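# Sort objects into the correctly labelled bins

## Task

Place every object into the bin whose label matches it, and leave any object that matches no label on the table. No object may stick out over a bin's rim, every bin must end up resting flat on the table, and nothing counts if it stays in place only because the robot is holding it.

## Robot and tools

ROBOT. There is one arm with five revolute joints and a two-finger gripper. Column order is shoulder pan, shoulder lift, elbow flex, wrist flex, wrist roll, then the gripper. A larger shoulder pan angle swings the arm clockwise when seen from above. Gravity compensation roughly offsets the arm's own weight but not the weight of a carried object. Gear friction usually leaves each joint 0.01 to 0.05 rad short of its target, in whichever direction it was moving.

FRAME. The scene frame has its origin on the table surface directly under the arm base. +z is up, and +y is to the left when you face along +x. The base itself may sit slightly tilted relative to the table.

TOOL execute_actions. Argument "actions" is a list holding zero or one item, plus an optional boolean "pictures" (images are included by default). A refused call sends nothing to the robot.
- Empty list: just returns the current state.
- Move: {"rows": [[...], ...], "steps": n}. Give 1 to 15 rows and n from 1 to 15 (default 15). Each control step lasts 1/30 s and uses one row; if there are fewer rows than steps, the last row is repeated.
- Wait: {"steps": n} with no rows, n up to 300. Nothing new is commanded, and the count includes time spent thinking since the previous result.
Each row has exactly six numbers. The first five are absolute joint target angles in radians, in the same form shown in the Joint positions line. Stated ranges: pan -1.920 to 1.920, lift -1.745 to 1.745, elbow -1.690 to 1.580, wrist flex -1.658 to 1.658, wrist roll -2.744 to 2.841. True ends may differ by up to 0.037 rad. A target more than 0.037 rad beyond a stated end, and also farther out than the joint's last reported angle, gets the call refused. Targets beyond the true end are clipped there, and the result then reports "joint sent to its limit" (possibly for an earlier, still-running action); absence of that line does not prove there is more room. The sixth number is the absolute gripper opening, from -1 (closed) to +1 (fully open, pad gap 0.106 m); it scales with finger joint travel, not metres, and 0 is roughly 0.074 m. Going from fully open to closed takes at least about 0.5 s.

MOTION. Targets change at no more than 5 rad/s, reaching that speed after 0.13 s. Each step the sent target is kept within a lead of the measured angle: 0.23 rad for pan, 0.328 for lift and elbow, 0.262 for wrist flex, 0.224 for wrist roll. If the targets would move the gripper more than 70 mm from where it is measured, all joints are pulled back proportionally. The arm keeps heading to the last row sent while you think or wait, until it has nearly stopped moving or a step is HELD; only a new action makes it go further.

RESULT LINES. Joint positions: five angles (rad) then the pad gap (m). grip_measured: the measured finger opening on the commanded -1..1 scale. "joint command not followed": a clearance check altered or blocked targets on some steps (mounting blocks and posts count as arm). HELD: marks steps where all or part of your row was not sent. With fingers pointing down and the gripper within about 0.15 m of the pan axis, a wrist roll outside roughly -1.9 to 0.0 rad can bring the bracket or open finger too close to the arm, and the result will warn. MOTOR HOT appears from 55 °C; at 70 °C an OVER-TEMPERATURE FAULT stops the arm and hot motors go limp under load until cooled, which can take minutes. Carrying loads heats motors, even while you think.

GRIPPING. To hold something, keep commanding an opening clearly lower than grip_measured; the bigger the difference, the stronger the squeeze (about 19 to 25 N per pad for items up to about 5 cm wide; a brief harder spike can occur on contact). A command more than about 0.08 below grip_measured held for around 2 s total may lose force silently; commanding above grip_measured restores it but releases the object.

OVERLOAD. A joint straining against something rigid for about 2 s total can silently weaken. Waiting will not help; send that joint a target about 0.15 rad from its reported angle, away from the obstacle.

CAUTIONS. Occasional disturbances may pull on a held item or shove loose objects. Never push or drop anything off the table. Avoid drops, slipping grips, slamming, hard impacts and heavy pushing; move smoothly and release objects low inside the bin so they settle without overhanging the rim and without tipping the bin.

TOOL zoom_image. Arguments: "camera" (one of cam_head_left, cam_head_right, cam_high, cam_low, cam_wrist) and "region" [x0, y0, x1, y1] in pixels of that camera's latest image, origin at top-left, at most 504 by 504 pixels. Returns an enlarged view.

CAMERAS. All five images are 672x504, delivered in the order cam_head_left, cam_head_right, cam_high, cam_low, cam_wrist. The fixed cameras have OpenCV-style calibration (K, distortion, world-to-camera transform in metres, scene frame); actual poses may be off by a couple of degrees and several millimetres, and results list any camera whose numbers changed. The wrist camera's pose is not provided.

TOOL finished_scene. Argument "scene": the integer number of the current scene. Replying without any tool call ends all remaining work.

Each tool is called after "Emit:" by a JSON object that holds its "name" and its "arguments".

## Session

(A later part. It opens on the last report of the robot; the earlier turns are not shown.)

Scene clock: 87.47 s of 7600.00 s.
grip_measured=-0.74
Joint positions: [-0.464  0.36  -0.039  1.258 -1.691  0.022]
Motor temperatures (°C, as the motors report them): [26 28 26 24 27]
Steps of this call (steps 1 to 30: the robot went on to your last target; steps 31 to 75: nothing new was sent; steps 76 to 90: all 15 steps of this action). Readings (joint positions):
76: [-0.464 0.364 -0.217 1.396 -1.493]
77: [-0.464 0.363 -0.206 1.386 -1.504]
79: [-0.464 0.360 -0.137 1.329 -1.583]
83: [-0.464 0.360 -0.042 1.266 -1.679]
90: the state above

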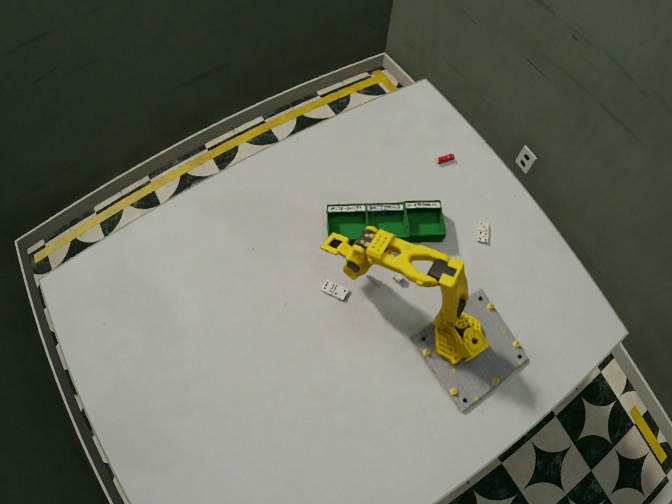

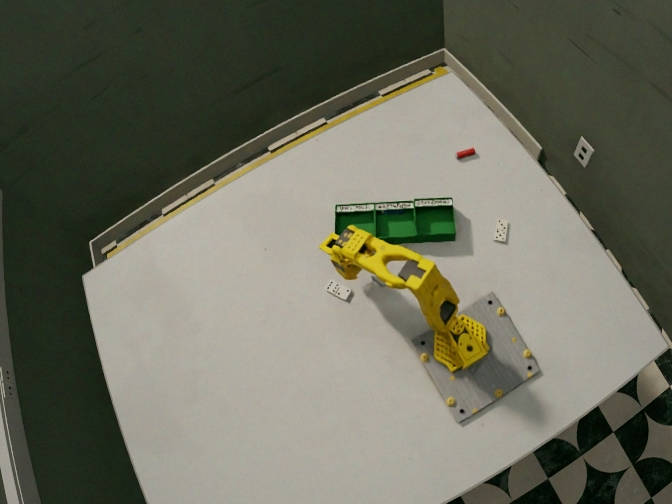

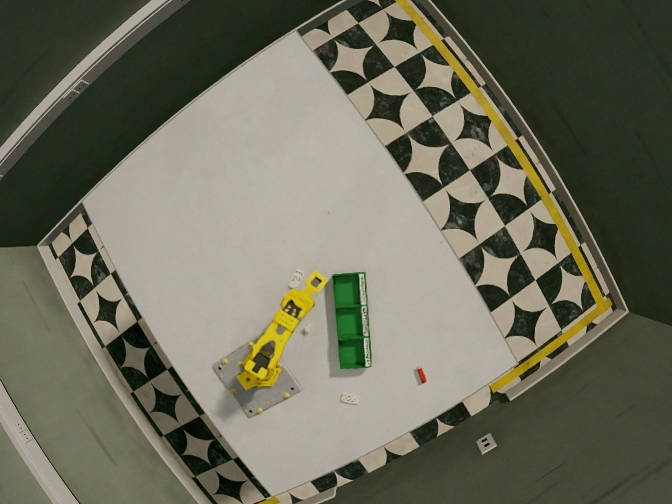

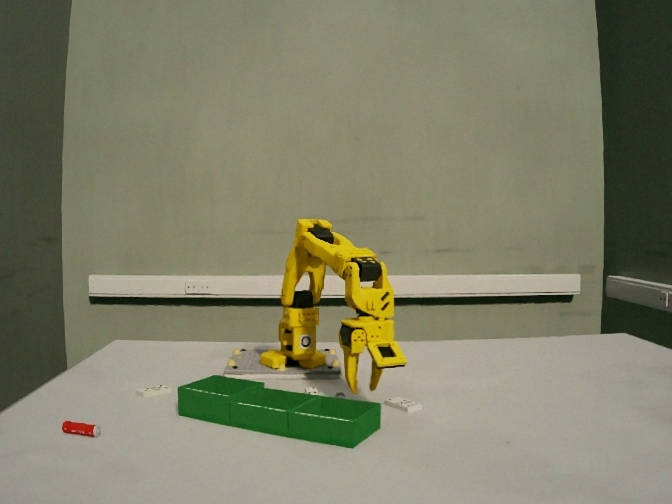

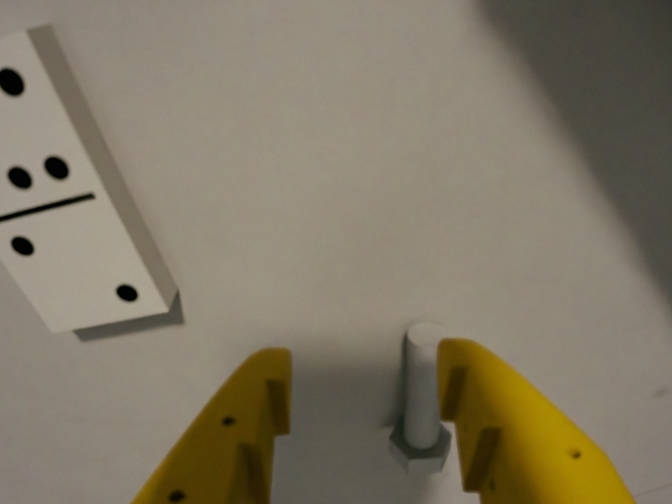

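Emit:
{"name": "execute_actions", "arguments": {"actions": [{"rows":[[-0.4,0.3,0.02,1.24,-1.66,-0.72],[-0.4,0.255,0.085,1.23,-1.66,-0.72]],"steps":12}]}}

Scene clock: 89.10 s of 7600.00 s.
grip_measured=-0.73
Joint positions: [-0.406  0.268  0.067  1.238 -1.668  0.022]
Motor temperatures (°C, as the motors report them): [26 28 26 24 27]
Steps of this call (steps 1 to 15: the robot went on to your last target; steps 16 to 37: nothing new was sent; steps 38 to 49: all 12 steps of this action). Readings (joint positions):
38: [-0.464 0.358 -0.037 1.257 -1.691]
39: [-0.456 0.350 -0.025 1.254 -1.688]
41: [-0.427 0.306 0.029 1.243 -1.675]
45: [-0.407 0.271 0.067 1.238 -1.669]
49: the state above

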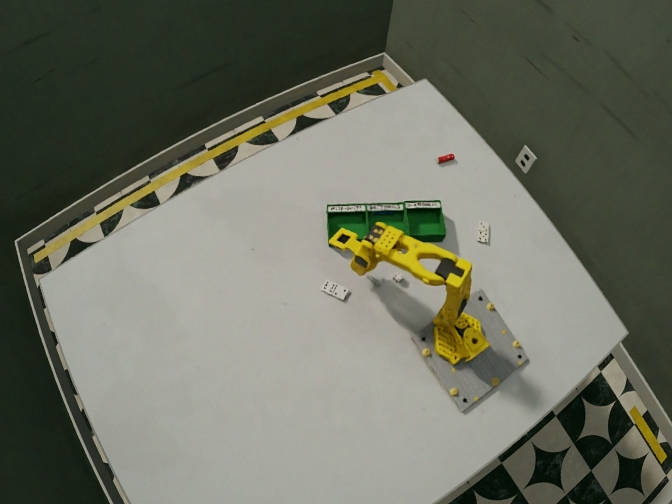

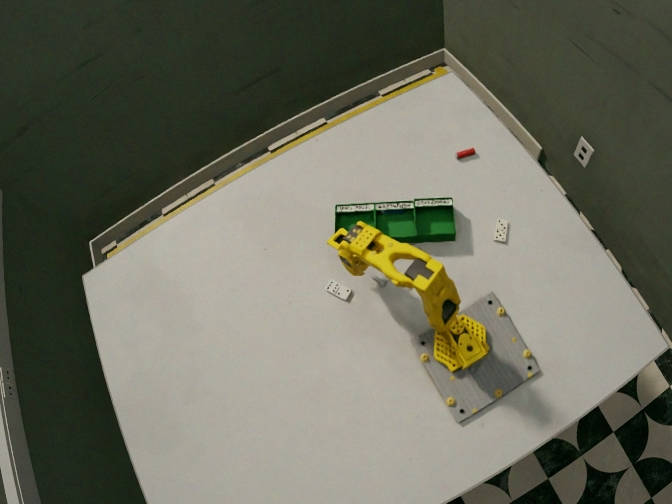

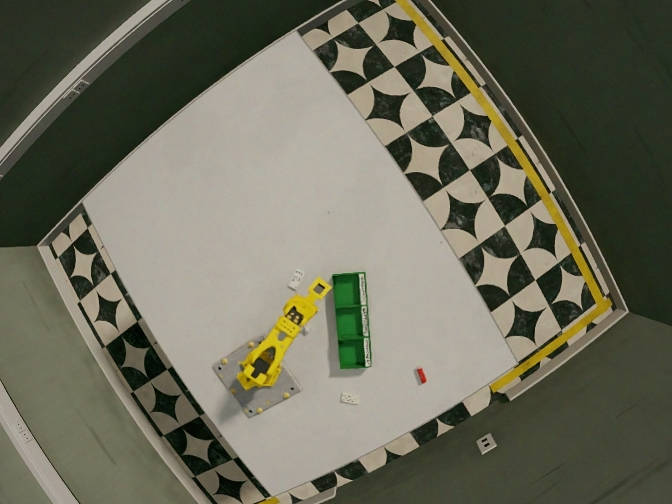

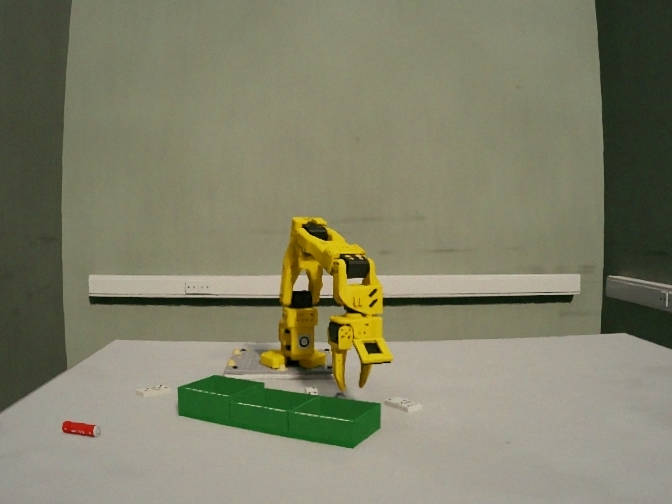

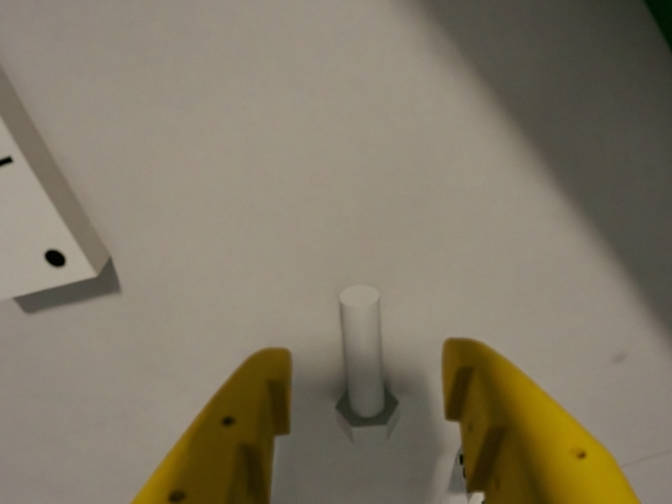

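Emit:
{"name": "execute_actions", "arguments": {"actions": [{"rows":[[-0.4,0.28,0.12,1.19,-1.66,-0.76],[-0.4,0.3,0.16,1.14,-1.66,-0.78]],"steps":12}]}}

Scene clock: 91.33 s of 7600.00 s.
grip_measured=-0.77
Joint positions: [-0.406  0.285  0.142  1.148 -1.668  0.019]
Motor temperatures (°C, as the motors report them): [26 28 26 24 27]
Steps of this call (steps 1 to 15: the robot went on to your last target; steps 16 to 55: nothing new was sent; steps 56 to 67: all 12 steps of this action). Readings (joint positions):
56: [-0.406 0.268 0.069 1.237 -1.668]
57: [-0.406 0.268 0.080 1.226 -1.668]
59: [-0.406 0.277 0.118 1.182 -1.668]
63: [-0.406 0.285 0.142 1.151 -1.668]
67: the state above

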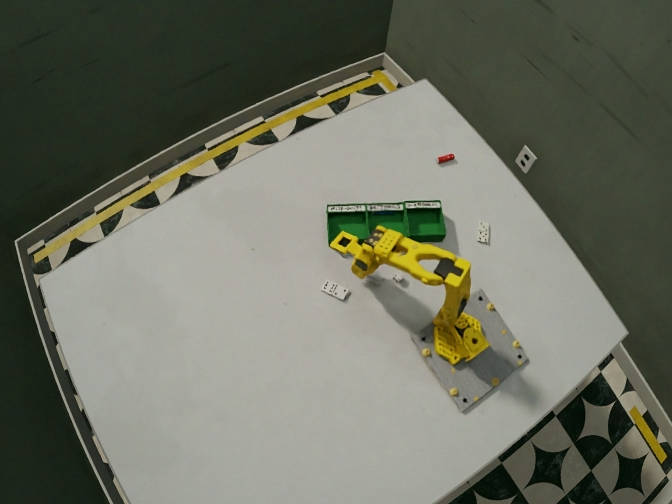

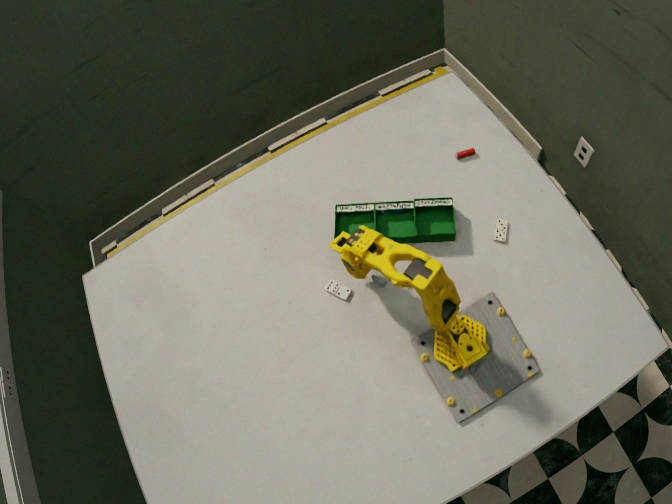

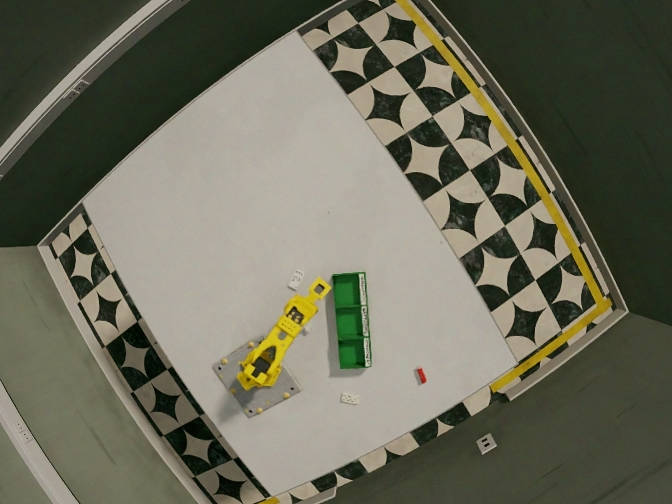

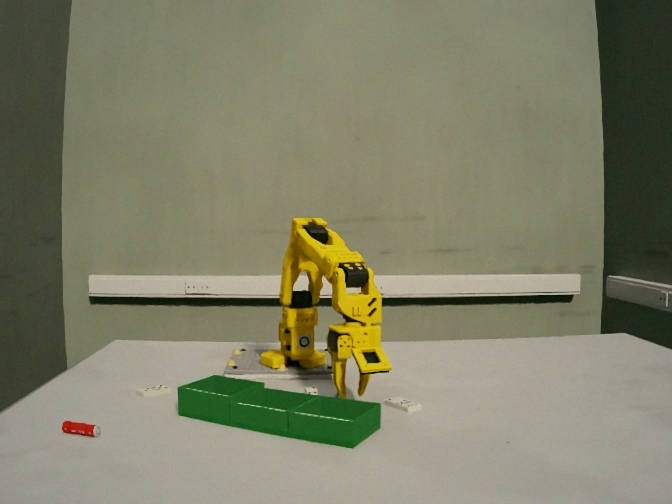

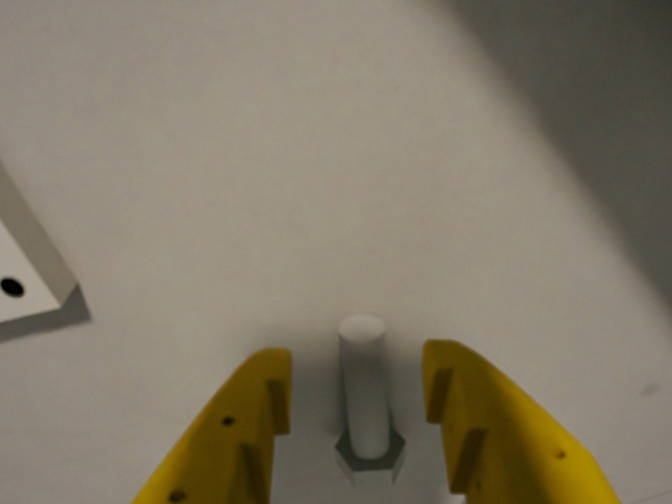

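Emit:
{"name": "execute_actions", "arguments": {"actions": [{"rows":[[-0.4,0.29,0.2,1.1,-1.66,-0.78],[-0.4,0.29,0.255,1.055,-1.66,-0.78]],"steps":12}]}}

Scene clock: 93.00 s of 7600.00 s.
grip_measured=-0.77
Joint positions: [-0.406  0.285  0.239  1.062 -1.668  0.019]
Motor temperatures (°C, as the motors report them): [26 28 26 24 27]
Steps of this call (steps 1 to 15: the robot went on to your last target; steps 16 to 38: nothing new was sent; steps 39 to 50: all 12 steps of this action). Readings (joint positions):
39: [-0.406 0.285 0.144 1.146 -1.668]
40: [-0.406 0.285 0.155 1.136 -1.668]
42: [-0.406 0.285 0.202 1.094 -1.668]
46: [-0.406 0.285 0.239 1.065 -1.668]
50: the state above

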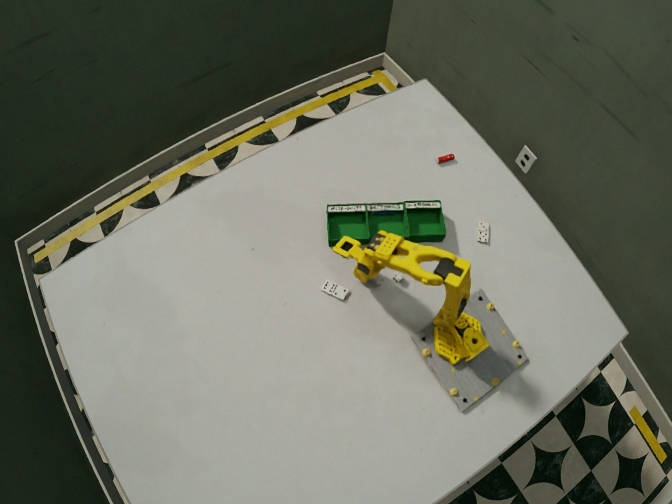

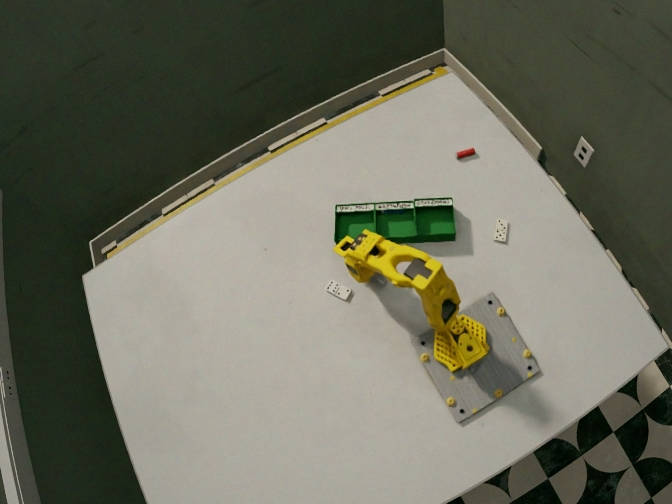

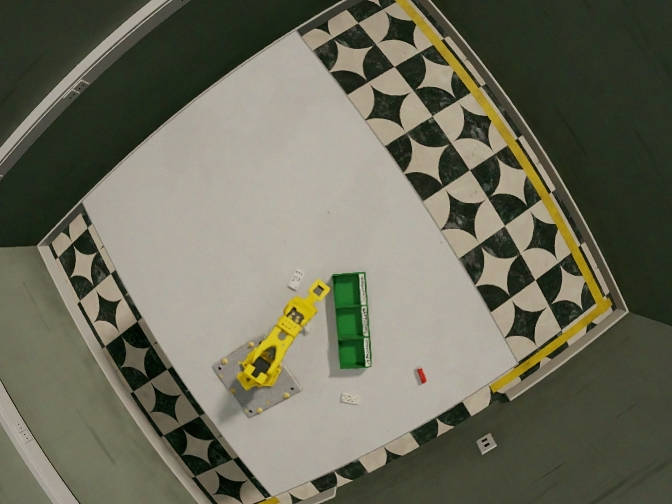

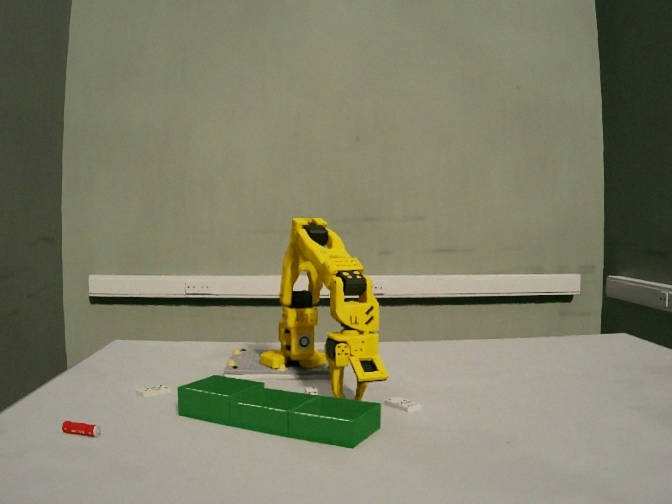

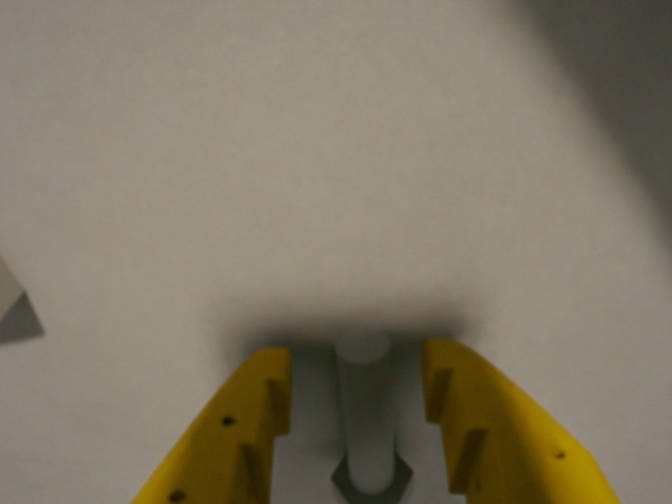

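Emit:
{"name": "execute_actions", "arguments": {"actions": [{"rows":[[-0.4,0.29,0.295,1.055,-1.66,-0.78],[-0.4,0.29,0.295,1.055,-1.66,-0.78],[-0.4,0.29,0.295,1.055,-1.66,-0.78],[-0.4,0.29,0.295,1.055,-1.66,-0.78],[-0.4,0.29,0.295,1.055,-1.66,-0.78],[-0.4,0.29,0.295,1.055,-1.66,-0.88],[-0.4,0.29,0.295,1.055,-1.66,-0.95],[-0.4,0.29,0.295,1.055,-1.66,-1.0]],"steps":15}]}}

Scene clock: 94.87 s of 7600.00 s.
grip_measured=-0.94
Joint positions: [-0.403  0.28   0.274  1.059 -1.668  0.007]
Motor temperatures (°C, as the motors report them): [26 28 26 24 27]
Steps of this call (steps 1 to 15: the robot went on to your last target; steps 16 to 41: nothing new was sent; steps 42 to 56: all 15 steps of this action). Readings (joint positions):
42: [-0.406 0.285 0.239 1.062 -1.668]
43: [-0.406 0.285 0.248 1.062 -1.668]
45: [-0.406 0.281 0.264 1.060 -1.668]
49: [-0.404 0.280 0.268 1.059 -1.668]
56: the state above

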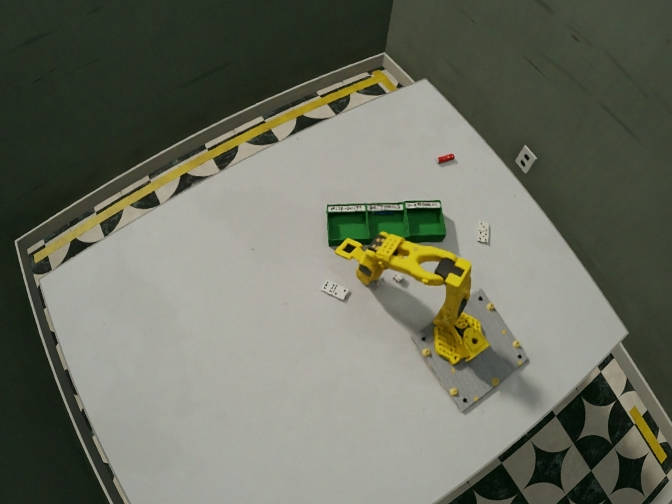

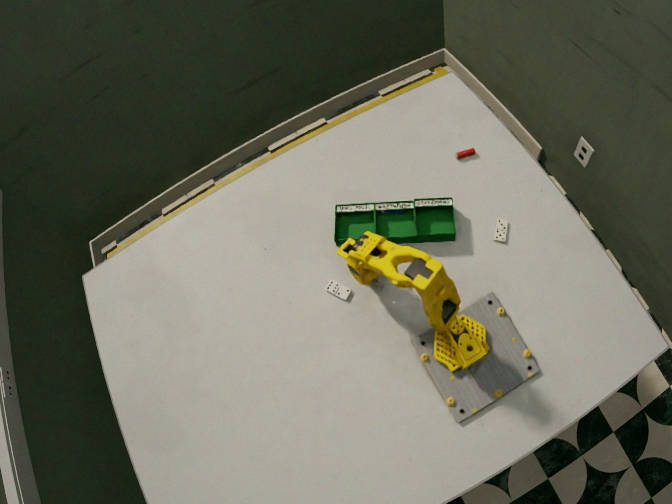

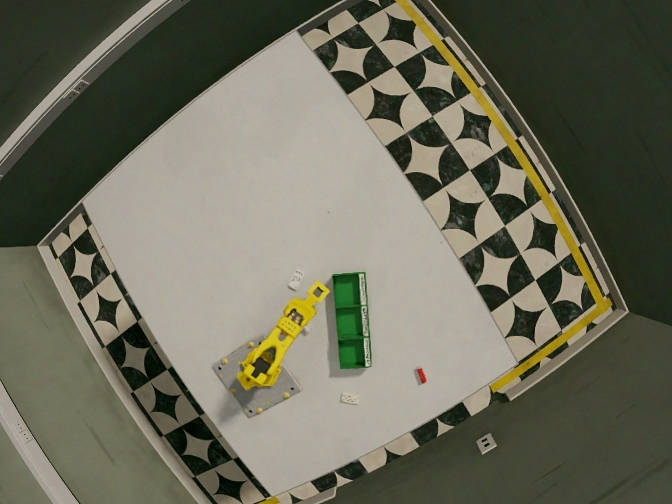

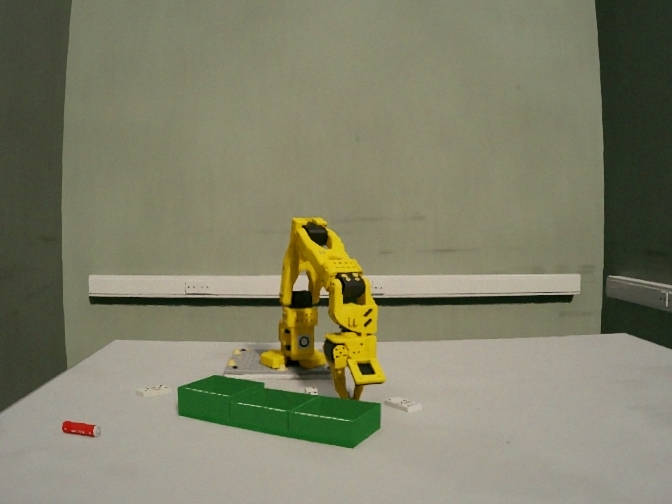

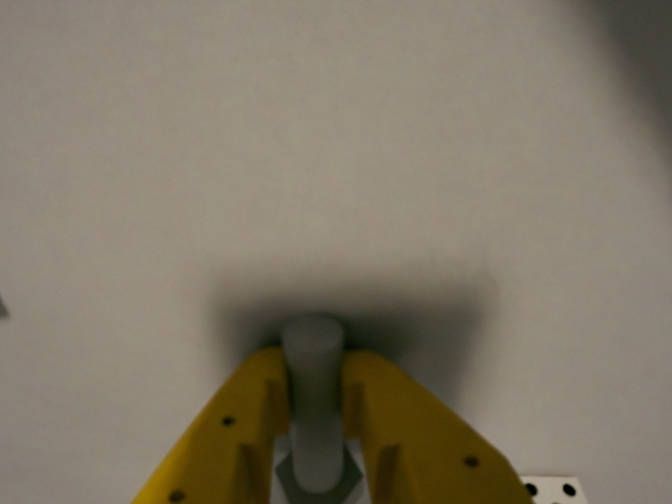

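Emit:
{"name": "execute_actions", "arguments": {"actions": [{"rows":[[-0.4,0.28,0.22,1.1,-1.66,-1],[-0.4,0.27,0.14,1.17,-1.66,-1],[-0.4,0.27,0.05,1.25,-1.66,-1],[-0.4,0.27,-0.05,1.33,-1.66,-1],[-0.4,0.28,-0.15,1.4,-1.66,-1],[-0.4,0.3,-0.27,1.45,-1.66,-1],[-0.38,0.33,-0.39,1.48,-1.66,-1],[-0.35,0.37,-0.5,1.48,-1.66,-1],[-0.31,0.42,-0.6,1.48,-1.66,-1],[-0.27,0.48,-0.69,1.46,-1.66,-1],[-0.24,0.54,-0.77,1.44,-1.66,-1],[-0.22,0.6,-0.83,1.42,-1.66,-1]],"steps":15}], "pictures": false}}

Emit:
{"name": "execute_actions", "arguments": {"actions": [{"steps":10}]}}

Scene clock: 98.67 s of 7600.00 s.
grip_measured=-0.94
Joint positions: [-0.237  0.559 -0.62   1.433 -1.668  0.007]
Motor temperatures (°C, as the motors report them): [26 28 26 24 27]
Steps of this call (steps 1 to 15: the robot went on to your last target; steps 16 to 90: nothing new was sent; then 0.30 s passed at rest; steps 91 to 105: all 15 steps of this action). Readings (joint positions):
91: [-0.403 0.280 0.274 1.059 -1.668]
92: [-0.403 0.280 0.271 1.066 -1.668]
94: [-0.403 0.280 0.210 1.134 -1.668]
98: [-0.398 0.295 -0.085 1.376 -1.668]
105: the state above

Scene clock: 99.00 s of 7600.00 s.
grip_measured=-0.94
Joint positions: [-0.225  0.584 -0.812  1.427 -1.668  0.007]
Motor temperatures (°C, as the motors report them): [26 28 26 24 27]
Steps of this call (steps 1 to 10: the robot went on to your last target). Readings (joint positions):
1: [-0.229 0.576 -0.686 1.430 -1.668]
2: [-0.226 0.581 -0.738 1.429 -1.668]
4: [-0.225 0.582 -0.793 1.429 -1.668]
8: [-0.225 0.582 -0.812 1.427 -1.668]
10: the state above

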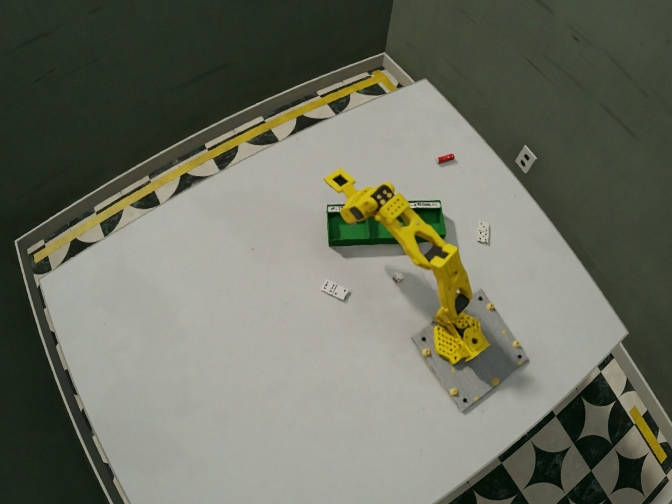

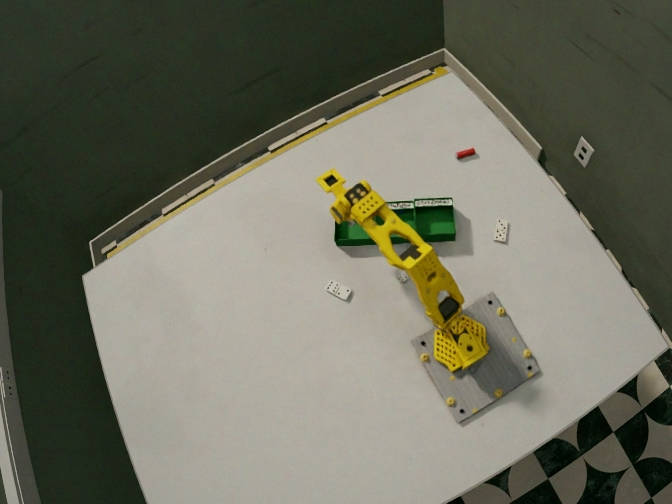

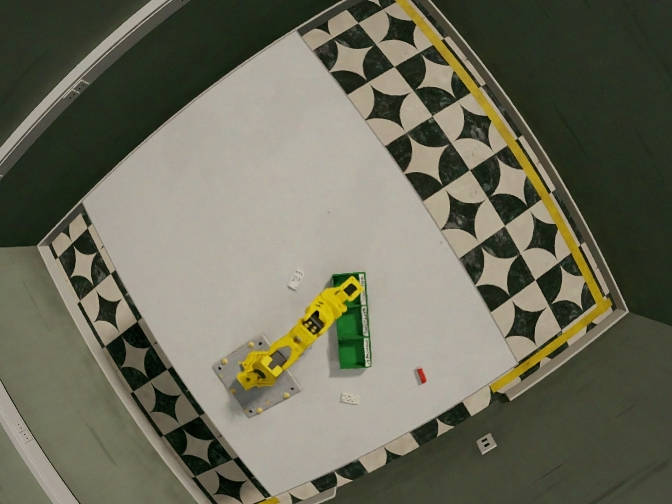

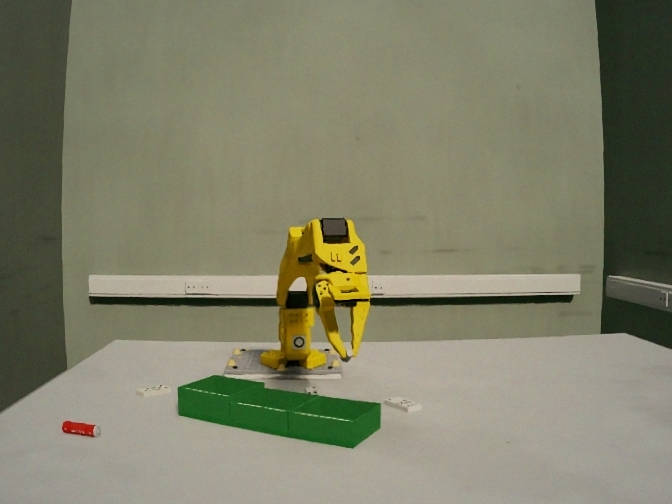

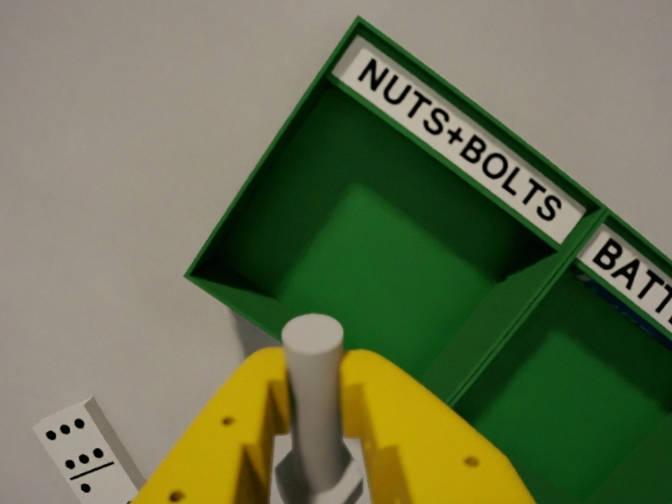

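Emit:
{"name": "execute_actions", "arguments": {"actions": [{"rows":[[-0.22,0.64,-0.87,1.41,-1.66,-1],[-0.22,0.69,-0.9,1.4,-1.66,-1],[-0.22,0.74,-0.92,1.39,-1.66,-1]],"steps":12}]}}

Scene clock: 100.20 s of 7600.00 s.
grip_measured=-0.94
Joint positions: [-0.225  0.725 -0.901  1.399 -1.668  0.007]
Motor temperatures (°C, as the motors report them): [26 28 26 24 27]
Steps of this call (steps 1 to 24: the robot went on to your last target; steps 25 to 36: all 12 steps of this action). Readings (joint positions):
25: [-0.225 0.585 -0.813 1.427 -1.668]
26: [-0.225 0.596 -0.824 1.424 -1.668]
28: [-0.225 0.653 -0.868 1.412 -1.668]
32: [-0.225 0.722 -0.896 1.401 -1.668]
36: the state above

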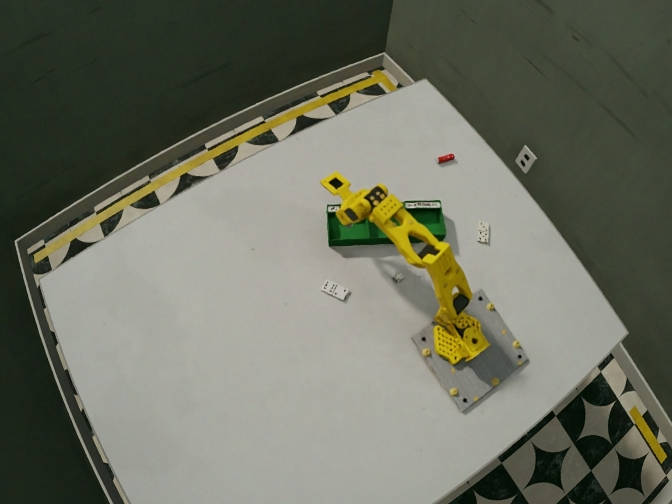

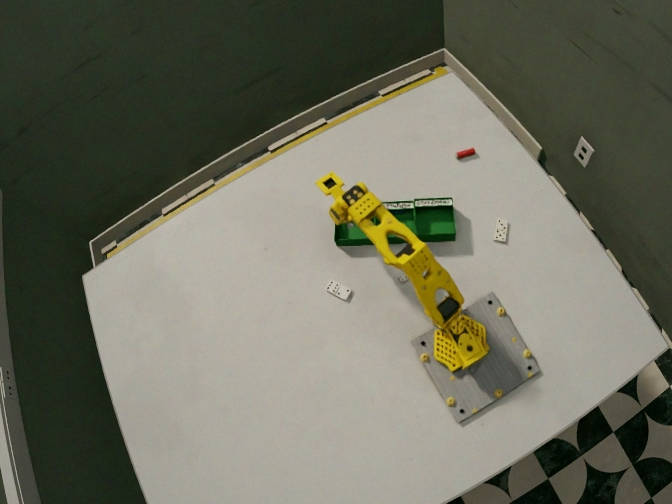

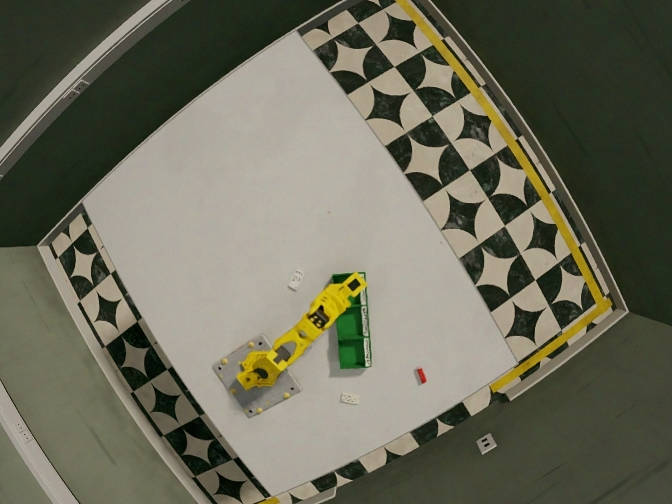

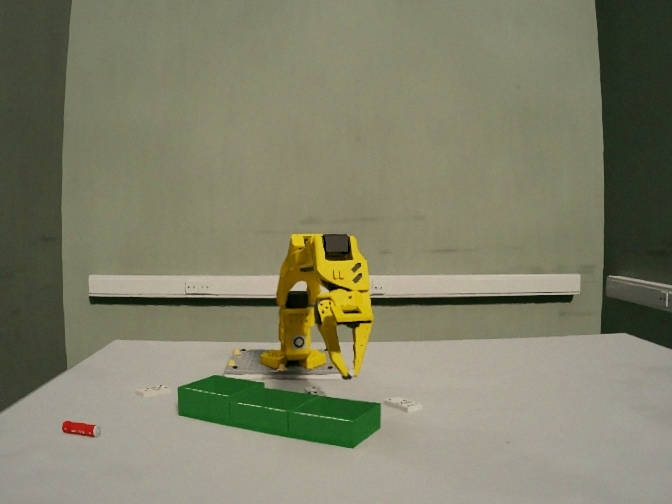

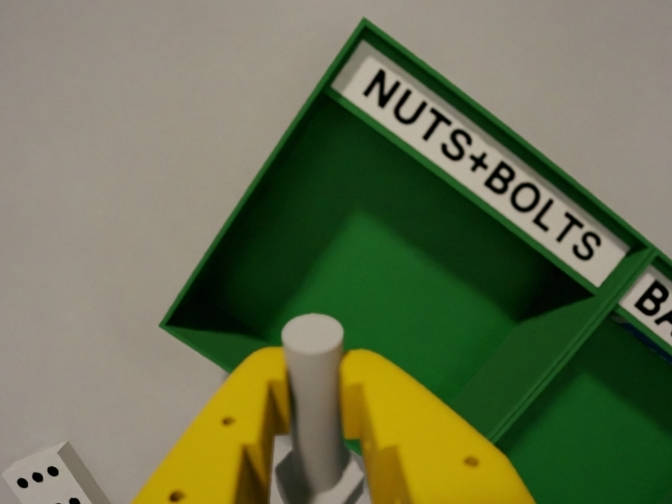

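Emit:
{"name": "execute_actions", "arguments": {"actions": [{"rows":[[-0.22,0.8,-1.0,1.39,-1.66,-1],[-0.22,0.87,-1.08,1.39,-1.66,-1],[-0.22,0.94,-1.15,1.39,-1.66,-1],[-0.22,1.0,-1.21,1.39,-1.66,-1]],"steps":13}]}}

Scene clock: 102.40 s of 7600.00 s.
grip_measured=-0.94
Joint positions: [-0.225  0.982 -1.191  1.398 -1.668  0.007]
Motor temperatures (°C, as the motors report them): [26 28 26 24 27]
Steps of this call (steps 1 to 15: the robot went on to your last target; steps 16 to 53: nothing new was sent; steps 54 to 66: all 13 steps of this action). Readings (joint positions):
54: [-0.225 0.725 -0.904 1.399 -1.668]
55: [-0.225 0.736 -0.915 1.399 -1.668]
57: [-0.225 0.812 -0.999 1.399 -1.668]
61: [-0.225 0.969 -1.165 1.398 -1.668]
66: the state above

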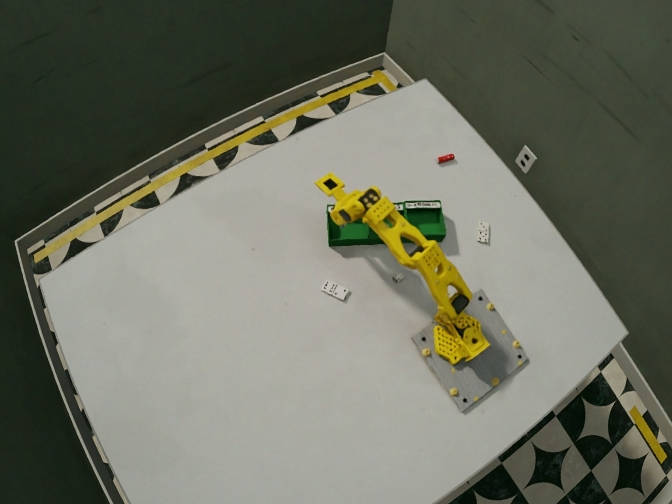

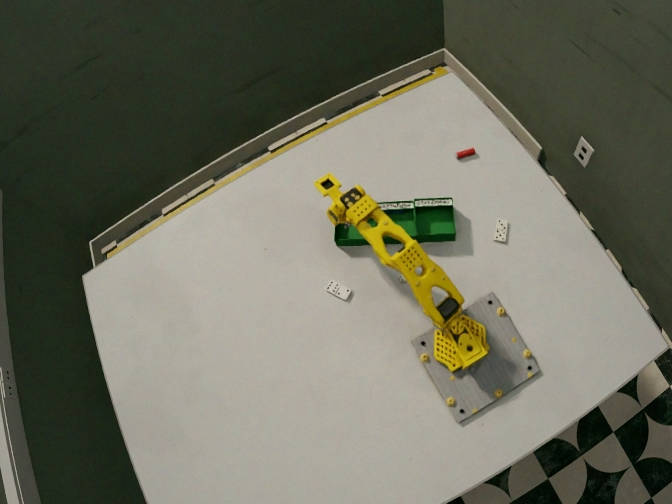

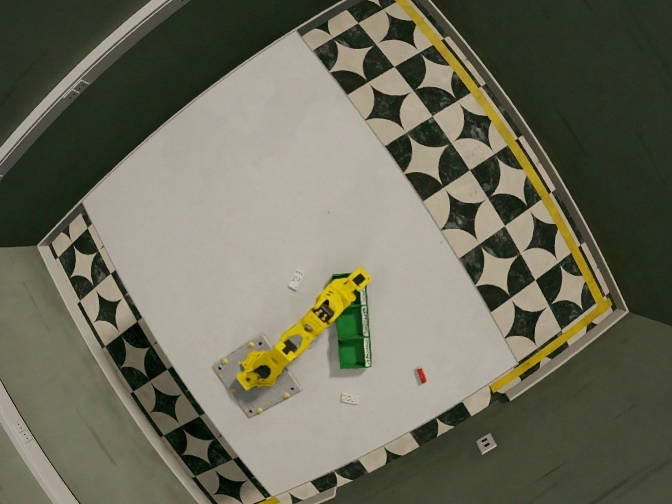

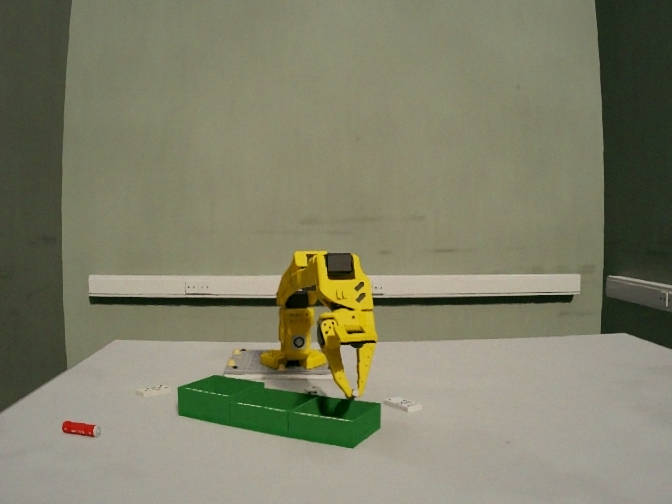

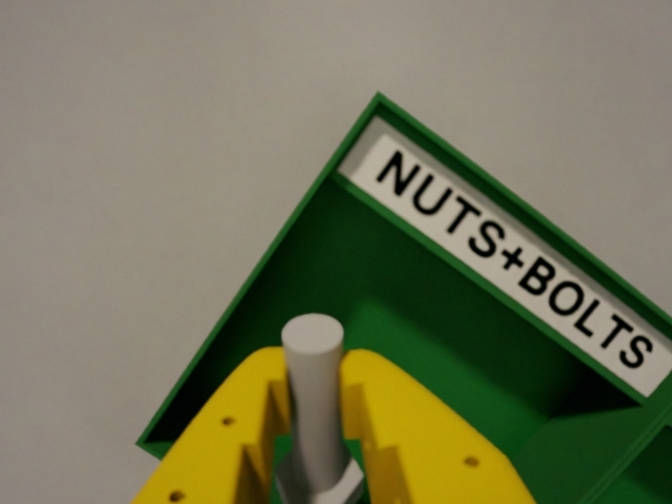

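Emit:
{"name": "execute_actions", "arguments": {"actions": [{"rows":[[-0.16,1.0,-1.21,1.39,-1.66,-1],[-0.16,1.0,-1.21,1.39,-1.66,-1],[-0.16,1.0,-1.21,1.39,-1.66,-1],[-0.16,1.0,-1.21,1.39,-1.66,-1],[-0.16,1.03,-1.21,1.4,-1.66,-1],[-0.16,1.06,-1.21,1.41,-1.66,-1],[-0.16,1.09,-1.21,1.42,-1.66,-1]],"steps":14}]}}

Scene clock: 104.27 s of 7600.00 s.
grip_measured=-0.94
Joint positions: [-0.165  1.076 -1.197  1.413 -1.668  0.007]
Motor temperatures (°C, as the motors report them): [26 28 26 24 27]
Steps of this call (steps 1 to 15: the robot went on to your last target; steps 16 to 42: nothing new was sent; steps 43 to 56: all 14 steps of this action). Readings (joint positions):
43: [-0.225 0.982 -1.192 1.398 -1.668]
44: [-0.219 0.984 -1.192 1.398 -1.668]
46: [-0.191 0.984 -1.192 1.398 -1.668]
50: [-0.165 1.033 -1.197 1.404 -1.668]
56: the state above

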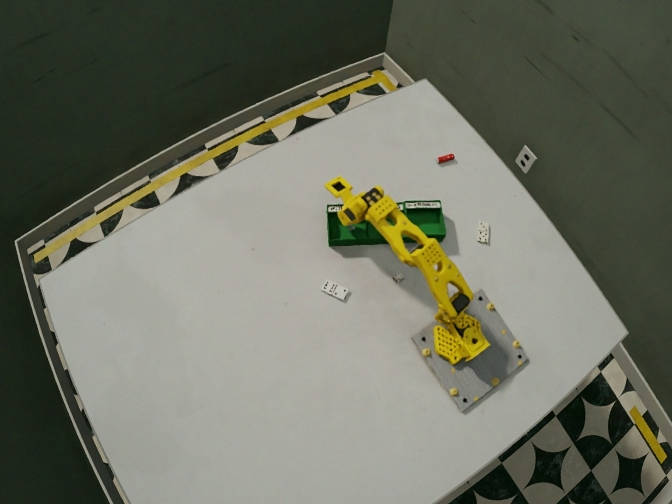

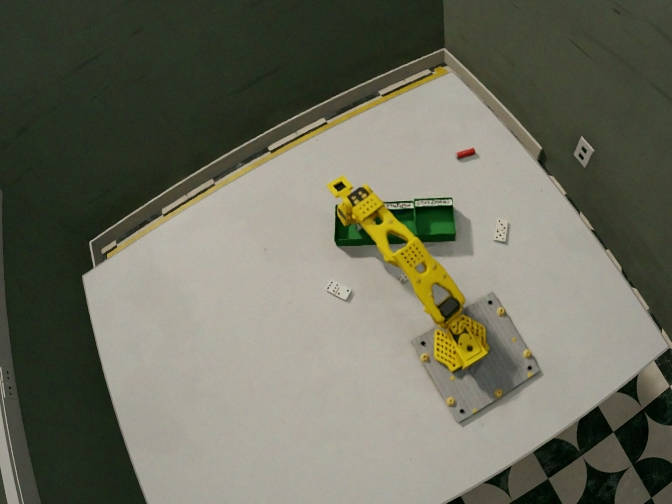

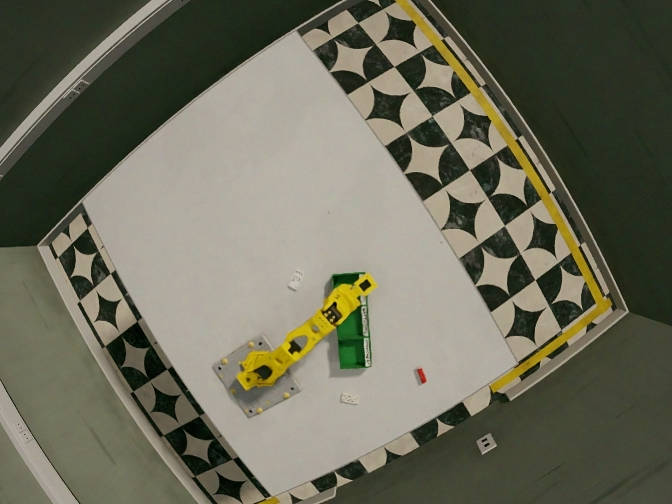

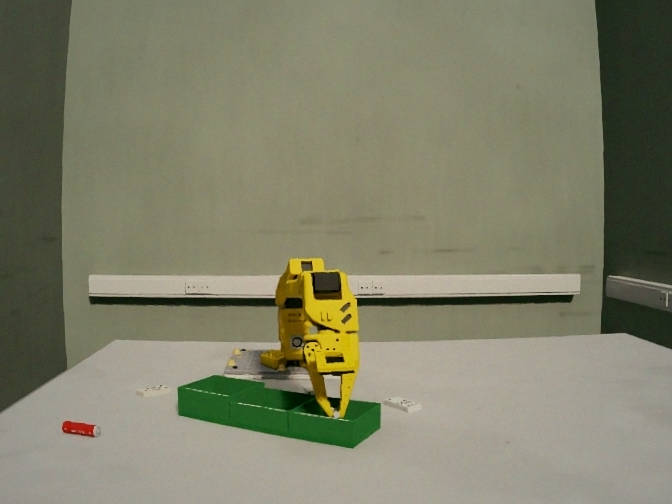

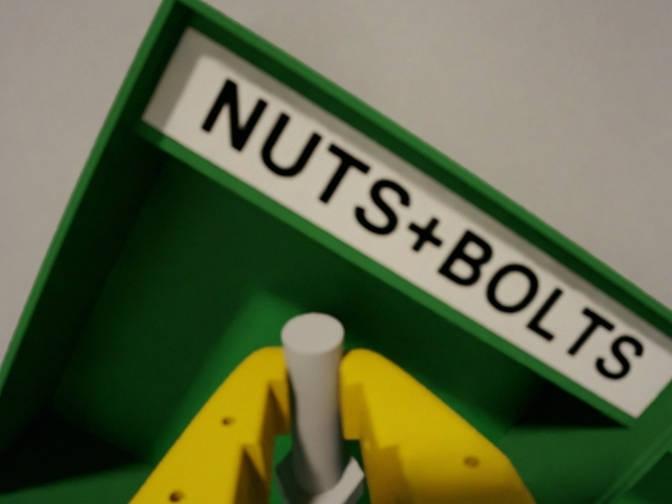

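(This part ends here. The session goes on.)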